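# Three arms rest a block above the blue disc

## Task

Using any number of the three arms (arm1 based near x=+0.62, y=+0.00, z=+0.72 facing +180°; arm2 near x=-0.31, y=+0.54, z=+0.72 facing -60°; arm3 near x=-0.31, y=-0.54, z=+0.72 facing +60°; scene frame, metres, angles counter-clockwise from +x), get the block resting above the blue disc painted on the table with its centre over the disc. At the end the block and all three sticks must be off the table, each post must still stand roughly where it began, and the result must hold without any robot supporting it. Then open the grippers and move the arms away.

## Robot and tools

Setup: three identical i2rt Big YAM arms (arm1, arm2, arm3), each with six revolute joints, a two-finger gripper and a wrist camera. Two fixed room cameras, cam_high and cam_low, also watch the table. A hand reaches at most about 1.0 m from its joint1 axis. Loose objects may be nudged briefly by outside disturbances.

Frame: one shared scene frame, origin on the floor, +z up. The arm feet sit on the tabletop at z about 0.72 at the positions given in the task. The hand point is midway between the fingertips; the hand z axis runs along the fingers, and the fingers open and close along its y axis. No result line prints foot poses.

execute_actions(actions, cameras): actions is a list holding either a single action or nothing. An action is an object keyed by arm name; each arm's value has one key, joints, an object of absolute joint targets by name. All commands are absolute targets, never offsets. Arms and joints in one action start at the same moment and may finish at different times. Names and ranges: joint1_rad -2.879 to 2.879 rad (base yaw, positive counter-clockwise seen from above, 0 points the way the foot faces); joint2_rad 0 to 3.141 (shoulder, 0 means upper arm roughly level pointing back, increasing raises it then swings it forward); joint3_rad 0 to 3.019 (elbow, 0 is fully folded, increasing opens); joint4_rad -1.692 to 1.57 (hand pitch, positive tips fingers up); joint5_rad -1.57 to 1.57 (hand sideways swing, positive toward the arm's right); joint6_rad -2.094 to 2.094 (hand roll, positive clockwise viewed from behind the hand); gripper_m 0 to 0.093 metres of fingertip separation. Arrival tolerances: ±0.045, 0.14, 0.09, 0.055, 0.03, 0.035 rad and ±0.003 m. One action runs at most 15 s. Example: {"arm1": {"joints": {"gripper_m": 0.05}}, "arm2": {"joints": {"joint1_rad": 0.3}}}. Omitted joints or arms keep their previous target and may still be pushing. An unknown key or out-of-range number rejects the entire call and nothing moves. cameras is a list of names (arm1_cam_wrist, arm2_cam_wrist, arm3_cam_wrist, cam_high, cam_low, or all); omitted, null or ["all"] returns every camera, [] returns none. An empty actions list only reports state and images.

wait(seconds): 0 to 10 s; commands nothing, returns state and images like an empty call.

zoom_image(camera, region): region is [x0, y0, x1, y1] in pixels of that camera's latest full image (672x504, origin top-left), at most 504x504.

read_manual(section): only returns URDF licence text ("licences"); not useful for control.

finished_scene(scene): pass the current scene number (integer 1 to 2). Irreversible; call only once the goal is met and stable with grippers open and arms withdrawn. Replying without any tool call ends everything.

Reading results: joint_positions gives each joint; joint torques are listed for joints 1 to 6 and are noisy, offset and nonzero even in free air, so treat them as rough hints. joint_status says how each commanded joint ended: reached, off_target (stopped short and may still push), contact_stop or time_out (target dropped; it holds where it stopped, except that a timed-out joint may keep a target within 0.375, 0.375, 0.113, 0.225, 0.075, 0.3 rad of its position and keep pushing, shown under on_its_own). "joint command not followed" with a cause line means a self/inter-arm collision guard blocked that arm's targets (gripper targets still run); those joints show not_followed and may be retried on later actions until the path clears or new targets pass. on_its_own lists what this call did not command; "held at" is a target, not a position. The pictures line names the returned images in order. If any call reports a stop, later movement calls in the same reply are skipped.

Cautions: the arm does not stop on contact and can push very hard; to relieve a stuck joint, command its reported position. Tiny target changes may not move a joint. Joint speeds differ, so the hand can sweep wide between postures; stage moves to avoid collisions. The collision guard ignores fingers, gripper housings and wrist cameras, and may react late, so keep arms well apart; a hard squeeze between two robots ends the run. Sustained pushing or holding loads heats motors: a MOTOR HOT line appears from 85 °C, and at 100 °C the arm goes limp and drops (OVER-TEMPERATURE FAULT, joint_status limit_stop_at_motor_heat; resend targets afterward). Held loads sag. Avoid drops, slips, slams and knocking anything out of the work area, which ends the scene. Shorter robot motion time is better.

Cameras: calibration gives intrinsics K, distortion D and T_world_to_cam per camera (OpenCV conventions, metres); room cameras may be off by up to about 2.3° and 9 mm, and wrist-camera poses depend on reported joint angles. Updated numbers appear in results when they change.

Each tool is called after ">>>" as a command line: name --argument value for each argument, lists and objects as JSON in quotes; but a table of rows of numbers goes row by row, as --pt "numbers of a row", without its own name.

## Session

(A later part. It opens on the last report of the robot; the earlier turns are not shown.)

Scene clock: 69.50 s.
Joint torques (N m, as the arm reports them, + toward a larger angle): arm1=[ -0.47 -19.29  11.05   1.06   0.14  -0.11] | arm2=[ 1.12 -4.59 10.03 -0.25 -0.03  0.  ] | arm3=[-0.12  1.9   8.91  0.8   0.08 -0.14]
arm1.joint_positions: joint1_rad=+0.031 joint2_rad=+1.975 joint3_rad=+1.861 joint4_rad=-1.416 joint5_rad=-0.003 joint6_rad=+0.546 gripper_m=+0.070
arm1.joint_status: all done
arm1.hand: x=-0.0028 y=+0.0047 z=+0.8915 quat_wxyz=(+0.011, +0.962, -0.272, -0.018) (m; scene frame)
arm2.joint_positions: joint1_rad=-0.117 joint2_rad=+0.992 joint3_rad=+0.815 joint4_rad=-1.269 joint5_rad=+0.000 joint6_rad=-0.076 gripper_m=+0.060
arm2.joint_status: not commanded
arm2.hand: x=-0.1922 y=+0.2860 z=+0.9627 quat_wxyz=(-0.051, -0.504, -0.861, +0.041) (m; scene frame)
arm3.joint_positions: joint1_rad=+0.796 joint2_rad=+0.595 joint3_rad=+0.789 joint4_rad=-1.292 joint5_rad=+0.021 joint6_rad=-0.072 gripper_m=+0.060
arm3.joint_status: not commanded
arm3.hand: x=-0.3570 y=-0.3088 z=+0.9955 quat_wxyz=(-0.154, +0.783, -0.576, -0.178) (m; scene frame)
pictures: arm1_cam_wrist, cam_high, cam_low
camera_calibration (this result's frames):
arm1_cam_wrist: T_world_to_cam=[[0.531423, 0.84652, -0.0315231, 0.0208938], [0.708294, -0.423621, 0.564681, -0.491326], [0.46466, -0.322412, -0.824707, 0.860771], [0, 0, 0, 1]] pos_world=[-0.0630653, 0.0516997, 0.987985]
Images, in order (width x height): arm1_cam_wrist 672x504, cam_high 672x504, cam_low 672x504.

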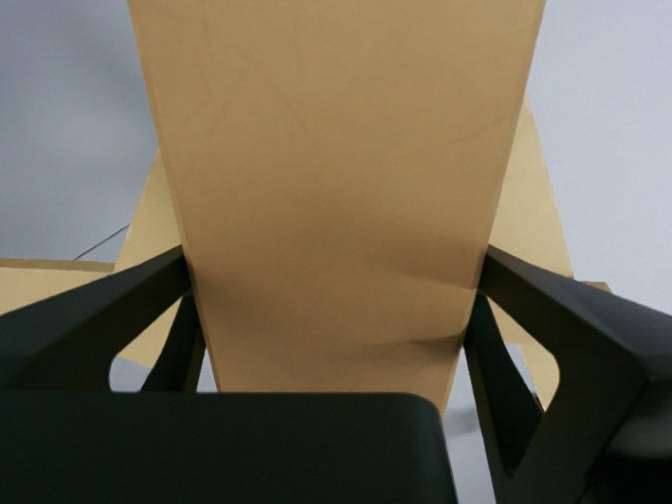

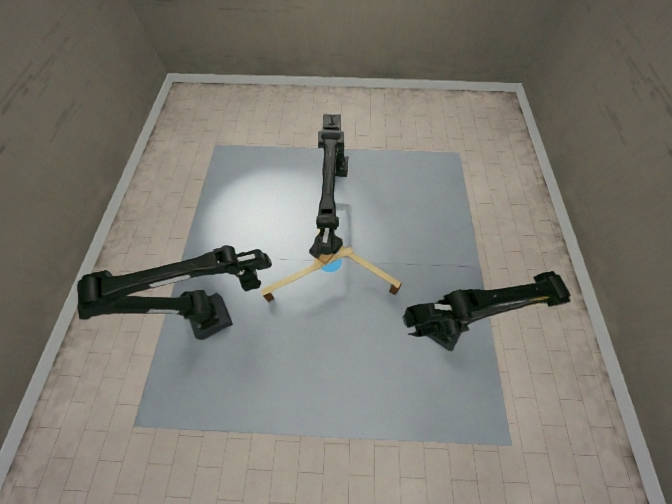

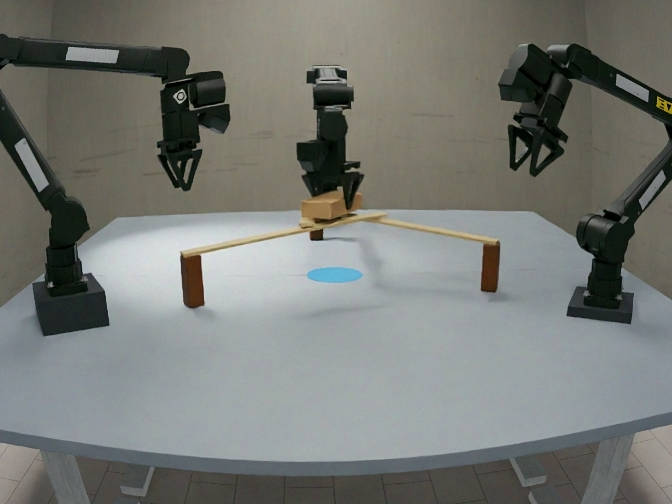

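>>> execute_actions --actions '[{"arm1": {"joints": {"joint2_rad": 1.983}}}]' --cameras '["cam_low", "arm1_cam_wrist"]'

>>> zoom_image --camera "cam_low" --region '[292, 195, 372, 235]'

Scene clock: 72.50 s.
Joint torques (N m, as the arm reports them, + toward a larger angle): arm1=[ -0.44 -18.82  11.03   1.05   0.14  -0.11] | arm2=[ 1.49 -4.7  10.09 -0.27 -0.02  0.06] | arm3=[-0.18  1.92  8.84  0.86  0.09 -0.17]
arm1.joint_positions: joint1_rad=+0.031 joint2_rad=+1.975 joint3_rad=+1.861 joint4_rad=-1.416 joint5_rad=-0.003 joint6_rad=+0.546 gripper_m=+0.070
arm1.joint_status: all done
arm1.hand: x=-0.0028 y=+0.0047 z=+0.8915 quat_wxyz=(+0.011, +0.962, -0.272, -0.018) (m; scene frame)
arm2.joint_positions: joint1_rad=-0.117 joint2_rad=+0.992 joint3_rad=+0.815 joint4_rad=-1.269 joint5_rad=+0.000 joint6_rad=-0.076 gripper_m=+0.060
arm2.joint_status: not commanded
arm2.hand: x=-0.1922 y=+0.2860 z=+0.9627 quat_wxyz=(-0.051, -0.504, -0.861, +0.041) (m; scene frame)
arm3.joint_positions: joint1_rad=+0.796 joint2_rad=+0.595 joint3_rad=+0.789 joint4_rad=-1.292 joint5_rad=+0.021 joint6_rad=-0.072 gripper_m=+0.060
arm3.joint_status: not commanded
arm3.hand: x=-0.3570 y=-0.3088 z=+0.9955 quat_wxyz=(-0.154, +0.783, -0.576, -0.178) (m; scene frame)
pictures: arm1_cam_wrist, cam_low
camera_calibration (this result's frames):
arm1_cam_wrist: T_world_to_cam=[[0.531423, 0.84652, -0.0315231, 0.0208938], [0.708294, -0.423621, 0.564681, -0.491326], [0.46466, -0.322412, -0.824707, 0.860771], [0, 0, 0, 1]] pos_world=[-0.0630653, 0.0516997, 0.987985]
Images, in order (width x height): arm1_cam_wrist 672x504, cam_low 672x504.

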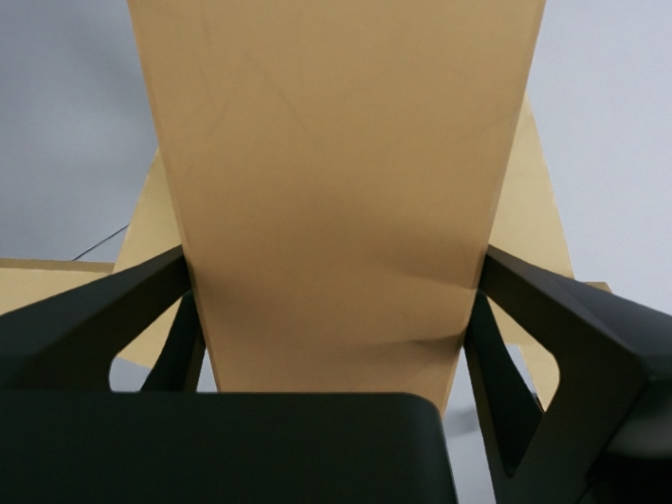

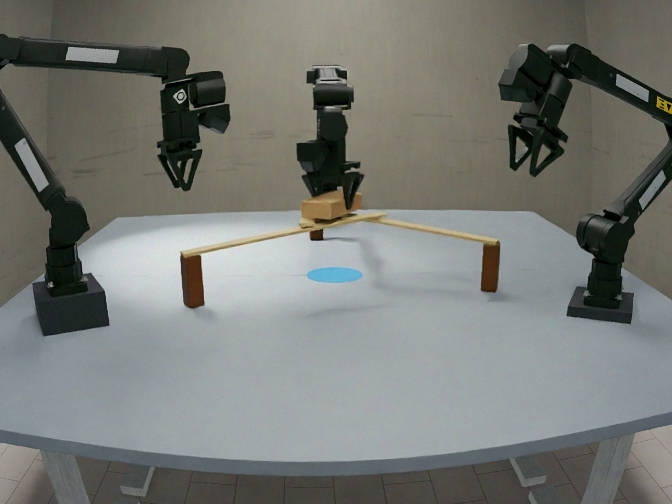

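Region (292, 195, 372, 235) of cam_low's 672x504 image, scaled by 6.300, with more detail than that image has.

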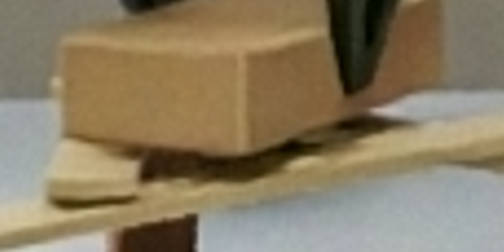

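>>> execute_actions --actions '[{"arm1": {"joints": {"joint2_rad": 1.996}}}]' --cameras '["cam_low", "arm1_cam_wrist"]'

>>> zoom_image --camera "cam_low" --region '[292, 195, 372, 235]'

Scene clock: 80.27 s.
Joint torques (N m, as the arm reports them, + toward a larger angle): arm1=[ -0.46 -17.96  11.02   1.06   0.14  -0.11] | arm2=[ 1.2  -4.68 10.09 -0.28 -0.07  0.01] | arm3=[-0.1   1.84  8.9   0.75  0.08 -0.16]
arm1.joint_positions: joint1_rad=+0.031 joint2_rad=+1.975 joint3_rad=+1.861 joint4_rad=-1.416 joint5_rad=-0.003 joint6_rad=+0.546 gripper_m=+0.070
arm1.joint_status: all done
arm1.hand: x=-0.0028 y=+0.0047 z=+0.8915 quat_wxyz=(+0.011, +0.962, -0.272, -0.018) (m; scene frame)
arm2.joint_positions: joint1_rad=-0.117 joint2_rad=+0.992 joint3_rad=+0.815 joint4_rad=-1.269 joint5_rad=+0.000 joint6_rad=-0.076 gripper_m=+0.060
arm2.joint_status: not commanded
arm2.hand: x=-0.1922 y=+0.2860 z=+0.9627 quat_wxyz=(-0.051, -0.504, -0.861, +0.041) (m; scene frame)
arm3.joint_positions: joint1_rad=+0.796 joint2_rad=+0.595 joint3_rad=+0.789 joint4_rad=-1.292 joint5_rad=+0.021 joint6_rad=-0.072 gripper_m=+0.060
arm3.joint_status: not commanded
arm3.hand: x=-0.3570 y=-0.3088 z=+0.9955 quat_wxyz=(-0.154, +0.783, -0.576, -0.178) (m; scene frame)
pictures: arm1_cam_wrist, cam_low
camera_calibration (this result's frames):
arm1_cam_wrist: T_world_to_cam=[[0.531423, 0.84652, -0.0315231, 0.0208938], [0.708294, -0.423621, 0.564681, -0.491326], [0.46466, -0.322412, -0.824707, 0.860771], [0, 0, 0, 1]] pos_world=[-0.0630653, 0.0516997, 0.987985]
Images, in order (width x height): arm1_cam_wrist 672x504, cam_low 672x504.

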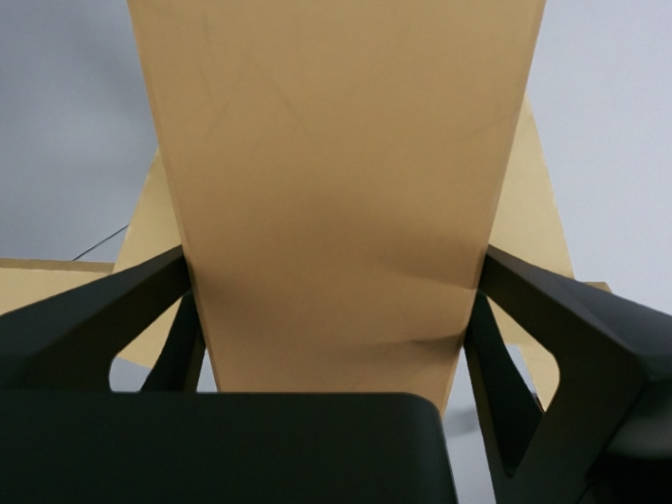

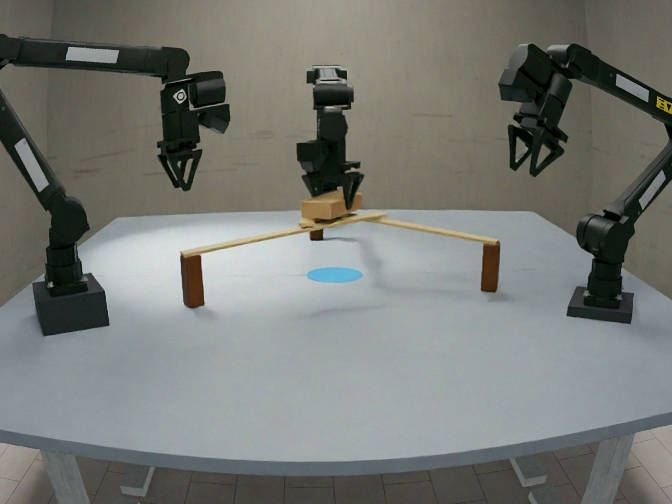

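Region (292, 195, 372, 235) of cam_low's 672x504 image, scaled by 6.300, with more detail than that image has.

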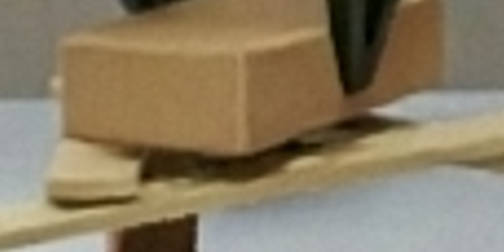

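>>> execute_actions --actions '[{"arm1": {"joints": {"joint2_rad": 1.98, "joint3_rad": 1.843}}}]' --cameras '["cam_low", "arm1_cam_wrist"]'

>>> zoom_image --camera "cam_low" --region '[292, 195, 372, 235]'

Scene clock: 81.50 s.
Joint torques (N m, as the arm reports them, + toward a larger angle): arm1=[ -0.46 -19.1   10.26   0.94   0.12  -0.11] | arm2=[ 1.15 -4.76 10.09 -0.27 -0.04  0.  ] | arm3=[ 0.    1.87  8.82  0.81  0.09 -0.17]
arm1.joint_positions: joint1_rad=+0.031 joint2_rad=+1.975 joint3_rad=+1.848 joint4_rad=-1.414 joint5_rad=-0.002 joint6_rad=+0.546 gripper_m=+0.070
arm1.joint_status: all done
arm1.hand: x=+0.0007 y=+0.0048 z=+0.8864 quat_wxyz=(+0.009, +0.962, -0.272, -0.013) (m; scene frame)
arm2.joint_positions: joint1_rad=-0.117 joint2_rad=+0.992 joint3_rad=+0.815 joint4_rad=-1.269 joint5_rad=+0.000 joint6_rad=-0.076 gripper_m=+0.060
arm2.joint_status: not commanded
arm2.hand: x=-0.1922 y=+0.2860 z=+0.9627 quat_wxyz=(-0.051, -0.504, -0.861, +0.041) (m; scene frame)
arm3.joint_positions: joint1_rad=+0.796 joint2_rad=+0.595 joint3_rad=+0.789 joint4_rad=-1.292 joint5_rad=+0.021 joint6_rad=-0.072 gripper_m=+0.060
arm3.joint_status: not commanded
arm3.hand: x=-0.3570 y=-0.3088 z=+0.9955 quat_wxyz=(-0.154, +0.783, -0.576, -0.178) (m; scene frame)
pictures: arm1_cam_wrist, cam_low
camera_calibration (this result's frames):
arm1_cam_wrist: T_world_to_cam=[[0.531693, 0.846579, -0.0246433, 0.0127041], [0.701598, -0.423966, 0.572724, -0.497996], [0.474408, -0.321803, -0.819378, 0.850164], [0, 0, 0, 1]] pos_world=[-0.060686, 0.0516966, 0.982133]
Images, in order (width x height): arm1_cam_wrist 672x504, cam_low 672x504.

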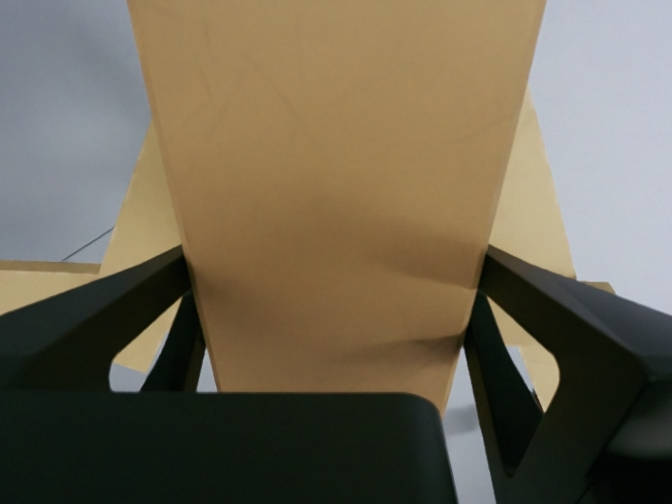

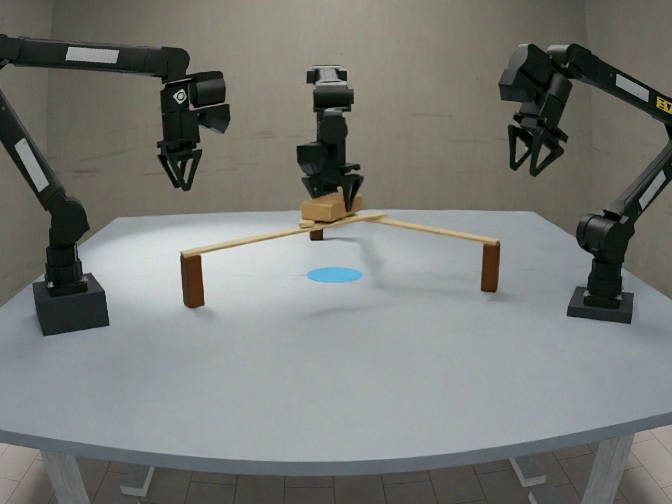

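Region (292, 195, 372, 235) of cam_low's 672x504 image, scaled by 6.300, with more detail than that image has.

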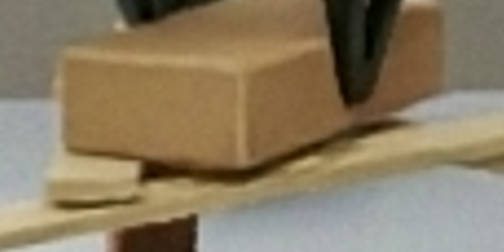

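>>> execute_actions --actions '[{"arm1": {"joints": {"gripper_m": 0.093}}}]' --cameras '["cam_low", "arm1_cam_wrist"]'

>>> zoom_image --camera "cam_low" --region '[280, 180, 400, 245]'

Scene clock: 82.30 s.
Joint torques (N m, as the arm reports them, + toward a larger angle): arm1=[ -0.59 -18.97  10.28   0.99   0.13  -0.11] | arm2=[ 1.25 -4.58 10.04 -0.12 -0.01  0.02] | arm3=[ 0.02  1.79  8.87  0.75  0.07 -0.14]
arm1.joint_positions: joint1_rad=+0.031 joint2_rad=+1.975 joint3_rad=+1.848 joint4_rad=-1.414 joint5_rad=-0.002 joint6_rad=+0.546 gripper_m=+0.093
arm1.joint_status: all done
arm1.hand: x=+0.0007 y=+0.0048 z=+0.8864 quat_wxyz=(+0.009, +0.962, -0.272, -0.013) (m; scene frame)
arm2.joint_positions: joint1_rad=-0.117 joint2_rad=+0.992 joint3_rad=+0.815 joint4_rad=-1.269 joint5_rad=+0.000 joint6_rad=-0.076 gripper_m=+0.060
arm2.joint_status: not commanded
arm2.hand: x=-0.1922 y=+0.2860 z=+0.9627 quat_wxyz=(-0.051, -0.504, -0.861, +0.041) (m; scene frame)
arm3.joint_positions: joint1_rad=+0.796 joint2_rad=+0.595 joint3_rad=+0.789 joint4_rad=-1.292 joint5_rad=+0.021 joint6_rad=-0.072 gripper_m=+0.060
arm3.joint_status: not commanded
arm3.hand: x=-0.3570 y=-0.3088 z=+0.9955 quat_wxyz=(-0.154, +0.783, -0.576, -0.178) (m; scene frame)
pictures: arm1_cam_wrist, cam_low
camera_calibration (this result's frames):
arm1_cam_wrist: T_world_to_cam=[[0.531693, 0.846579, -0.0246433, 0.0127041], [0.701598, -0.423966, 0.572724, -0.497996], [0.474408, -0.321803, -0.819378, 0.850164], [0, 0, 0, 1]] pos_world=[-0.060686, 0.0516966, 0.982133]
Images, in order (width x height): arm1_cam_wrist 672x504, cam_low 672x504.

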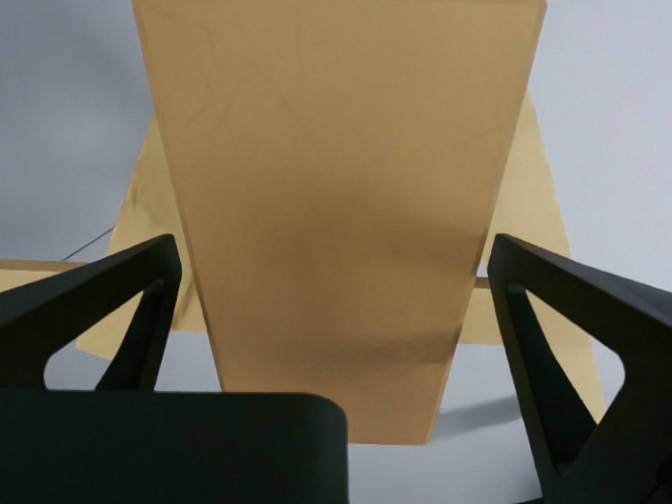

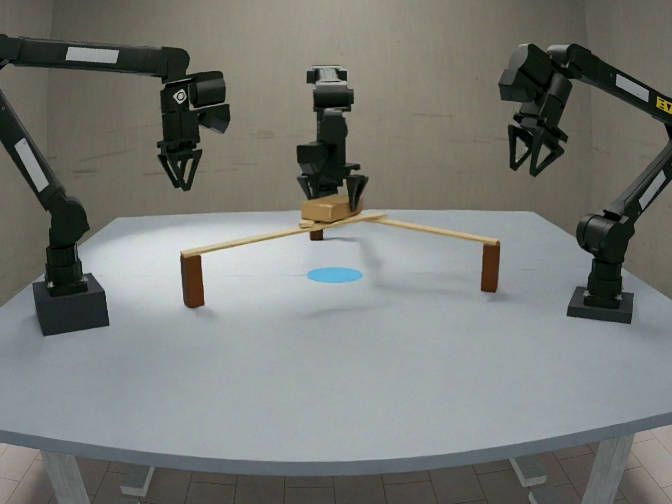

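Region (280, 180, 400, 245) of cam_low's 672x504 image, scaled by 4.200, with more detail than that image has; it fills the top 273 rows of this view, and the rest is white.

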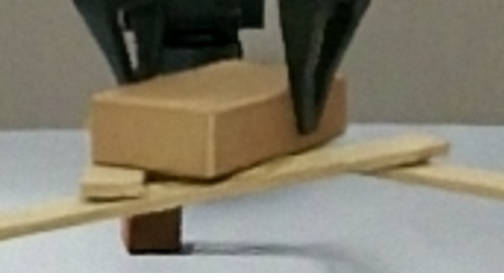

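>>> execute_actions --actions '[{"arm1": {"joints": {"joint2_rad": 1.3}}, "arm2": {"joints": {"joint1_rad": -0.6, "joint2_rad": 0.7}}}]' --cameras '["cam_low", "cam_high"]'

>>> zoom_image --camera "cam_low" --region '[170, 170, 510, 310]'

>>> zoom_image --camera "cam_high" --region '[250, 160, 410, 310]'

Scene clock: 84.47 s.
Joint torques (N m, as the arm reports them, + toward a larger angle): arm1=[-0.53 -9.51 10.68  1.97  0.11 -0.15] | arm2=[ 1.31 -1.55 10.6   0.37 -0.04  0.05] | arm3=[-0.21  1.75  8.89  0.86  0.08 -0.16]
arm1.joint_positions: joint1_rad=+0.031 joint2_rad=+1.305 joint3_rad=+1.844 joint4_rad=-1.410 joint5_rad=-0.002 joint6_rad=+0.546 gripper_m=+0.093
arm1.joint_status: all done
arm1.hand: x=+0.1462 y=+0.0071 z=+1.2504 quat_wxyz=(+0.096, +0.904, -0.257, -0.329) (m; scene frame)
arm2.joint_positions: joint1_rad=-0.596 joint2_rad=+0.695 joint3_rad=+0.815 joint4_rad=-1.269 joint5_rad=+0.000 joint6_rad=-0.076 gripper_m=+0.060
arm2.joint_status: all done
arm2.hand: x=-0.3204 y=+0.2851 z=+1.0367 quat_wxyz=(-0.140, -0.680, -0.702, +0.162) (m; scene frame)
arm3.joint_positions: joint1_rad=+0.796 joint2_rad=+0.595 joint3_rad=+0.789 joint4_rad=-1.292 joint5_rad=+0.021 joint6_rad=-0.072 gripper_m=+0.060
arm3.joint_status: not commanded
arm3.hand: x=-0.3570 y=-0.3088 z=+0.9955 quat_wxyz=(-0.154, +0.783, -0.576, -0.178) (m; scene frame)
pictures: cam_high, cam_low
Images, in order (width x height): cam_high 672x504, cam_low 672x504.

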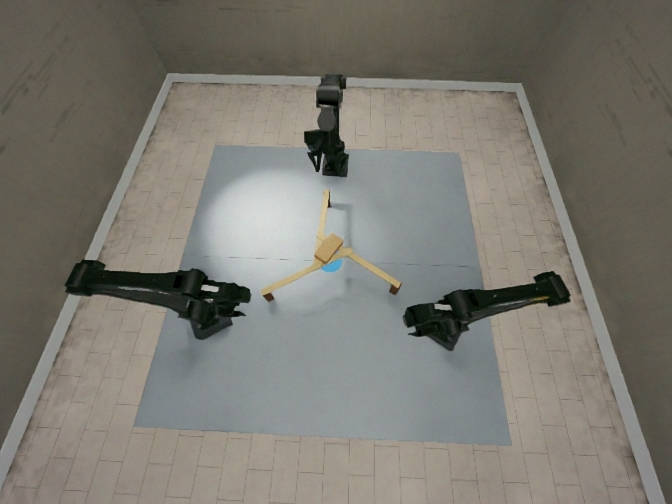

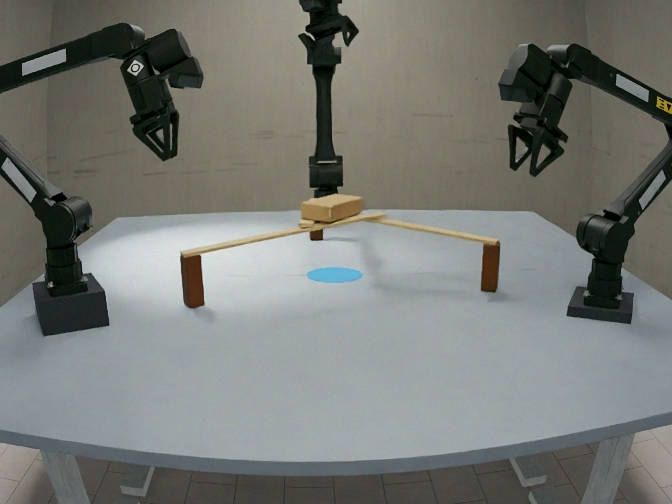

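Region (170, 170, 510, 310) of cam_low's 672x504 image, scaled by 1.482, with more detail than that image has; it fills the top 208 rows of this view, and the rest is white.

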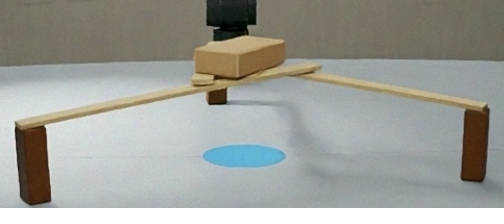

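Region (250, 160, 410, 310) of cam_high's 672x504 image, scaled by 3.150, with more detail than that image has; it fills the top 472 rows of this view, and the rest is white.

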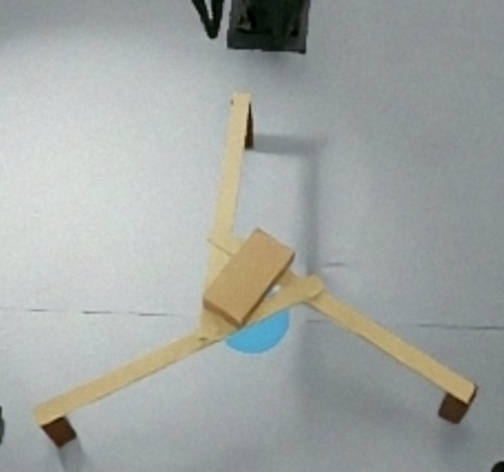

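The block is resting on the free-standing frame over the disc, and all three arms are clear.

>>> finished_scene --scene 2

The scene is finished: the task was done.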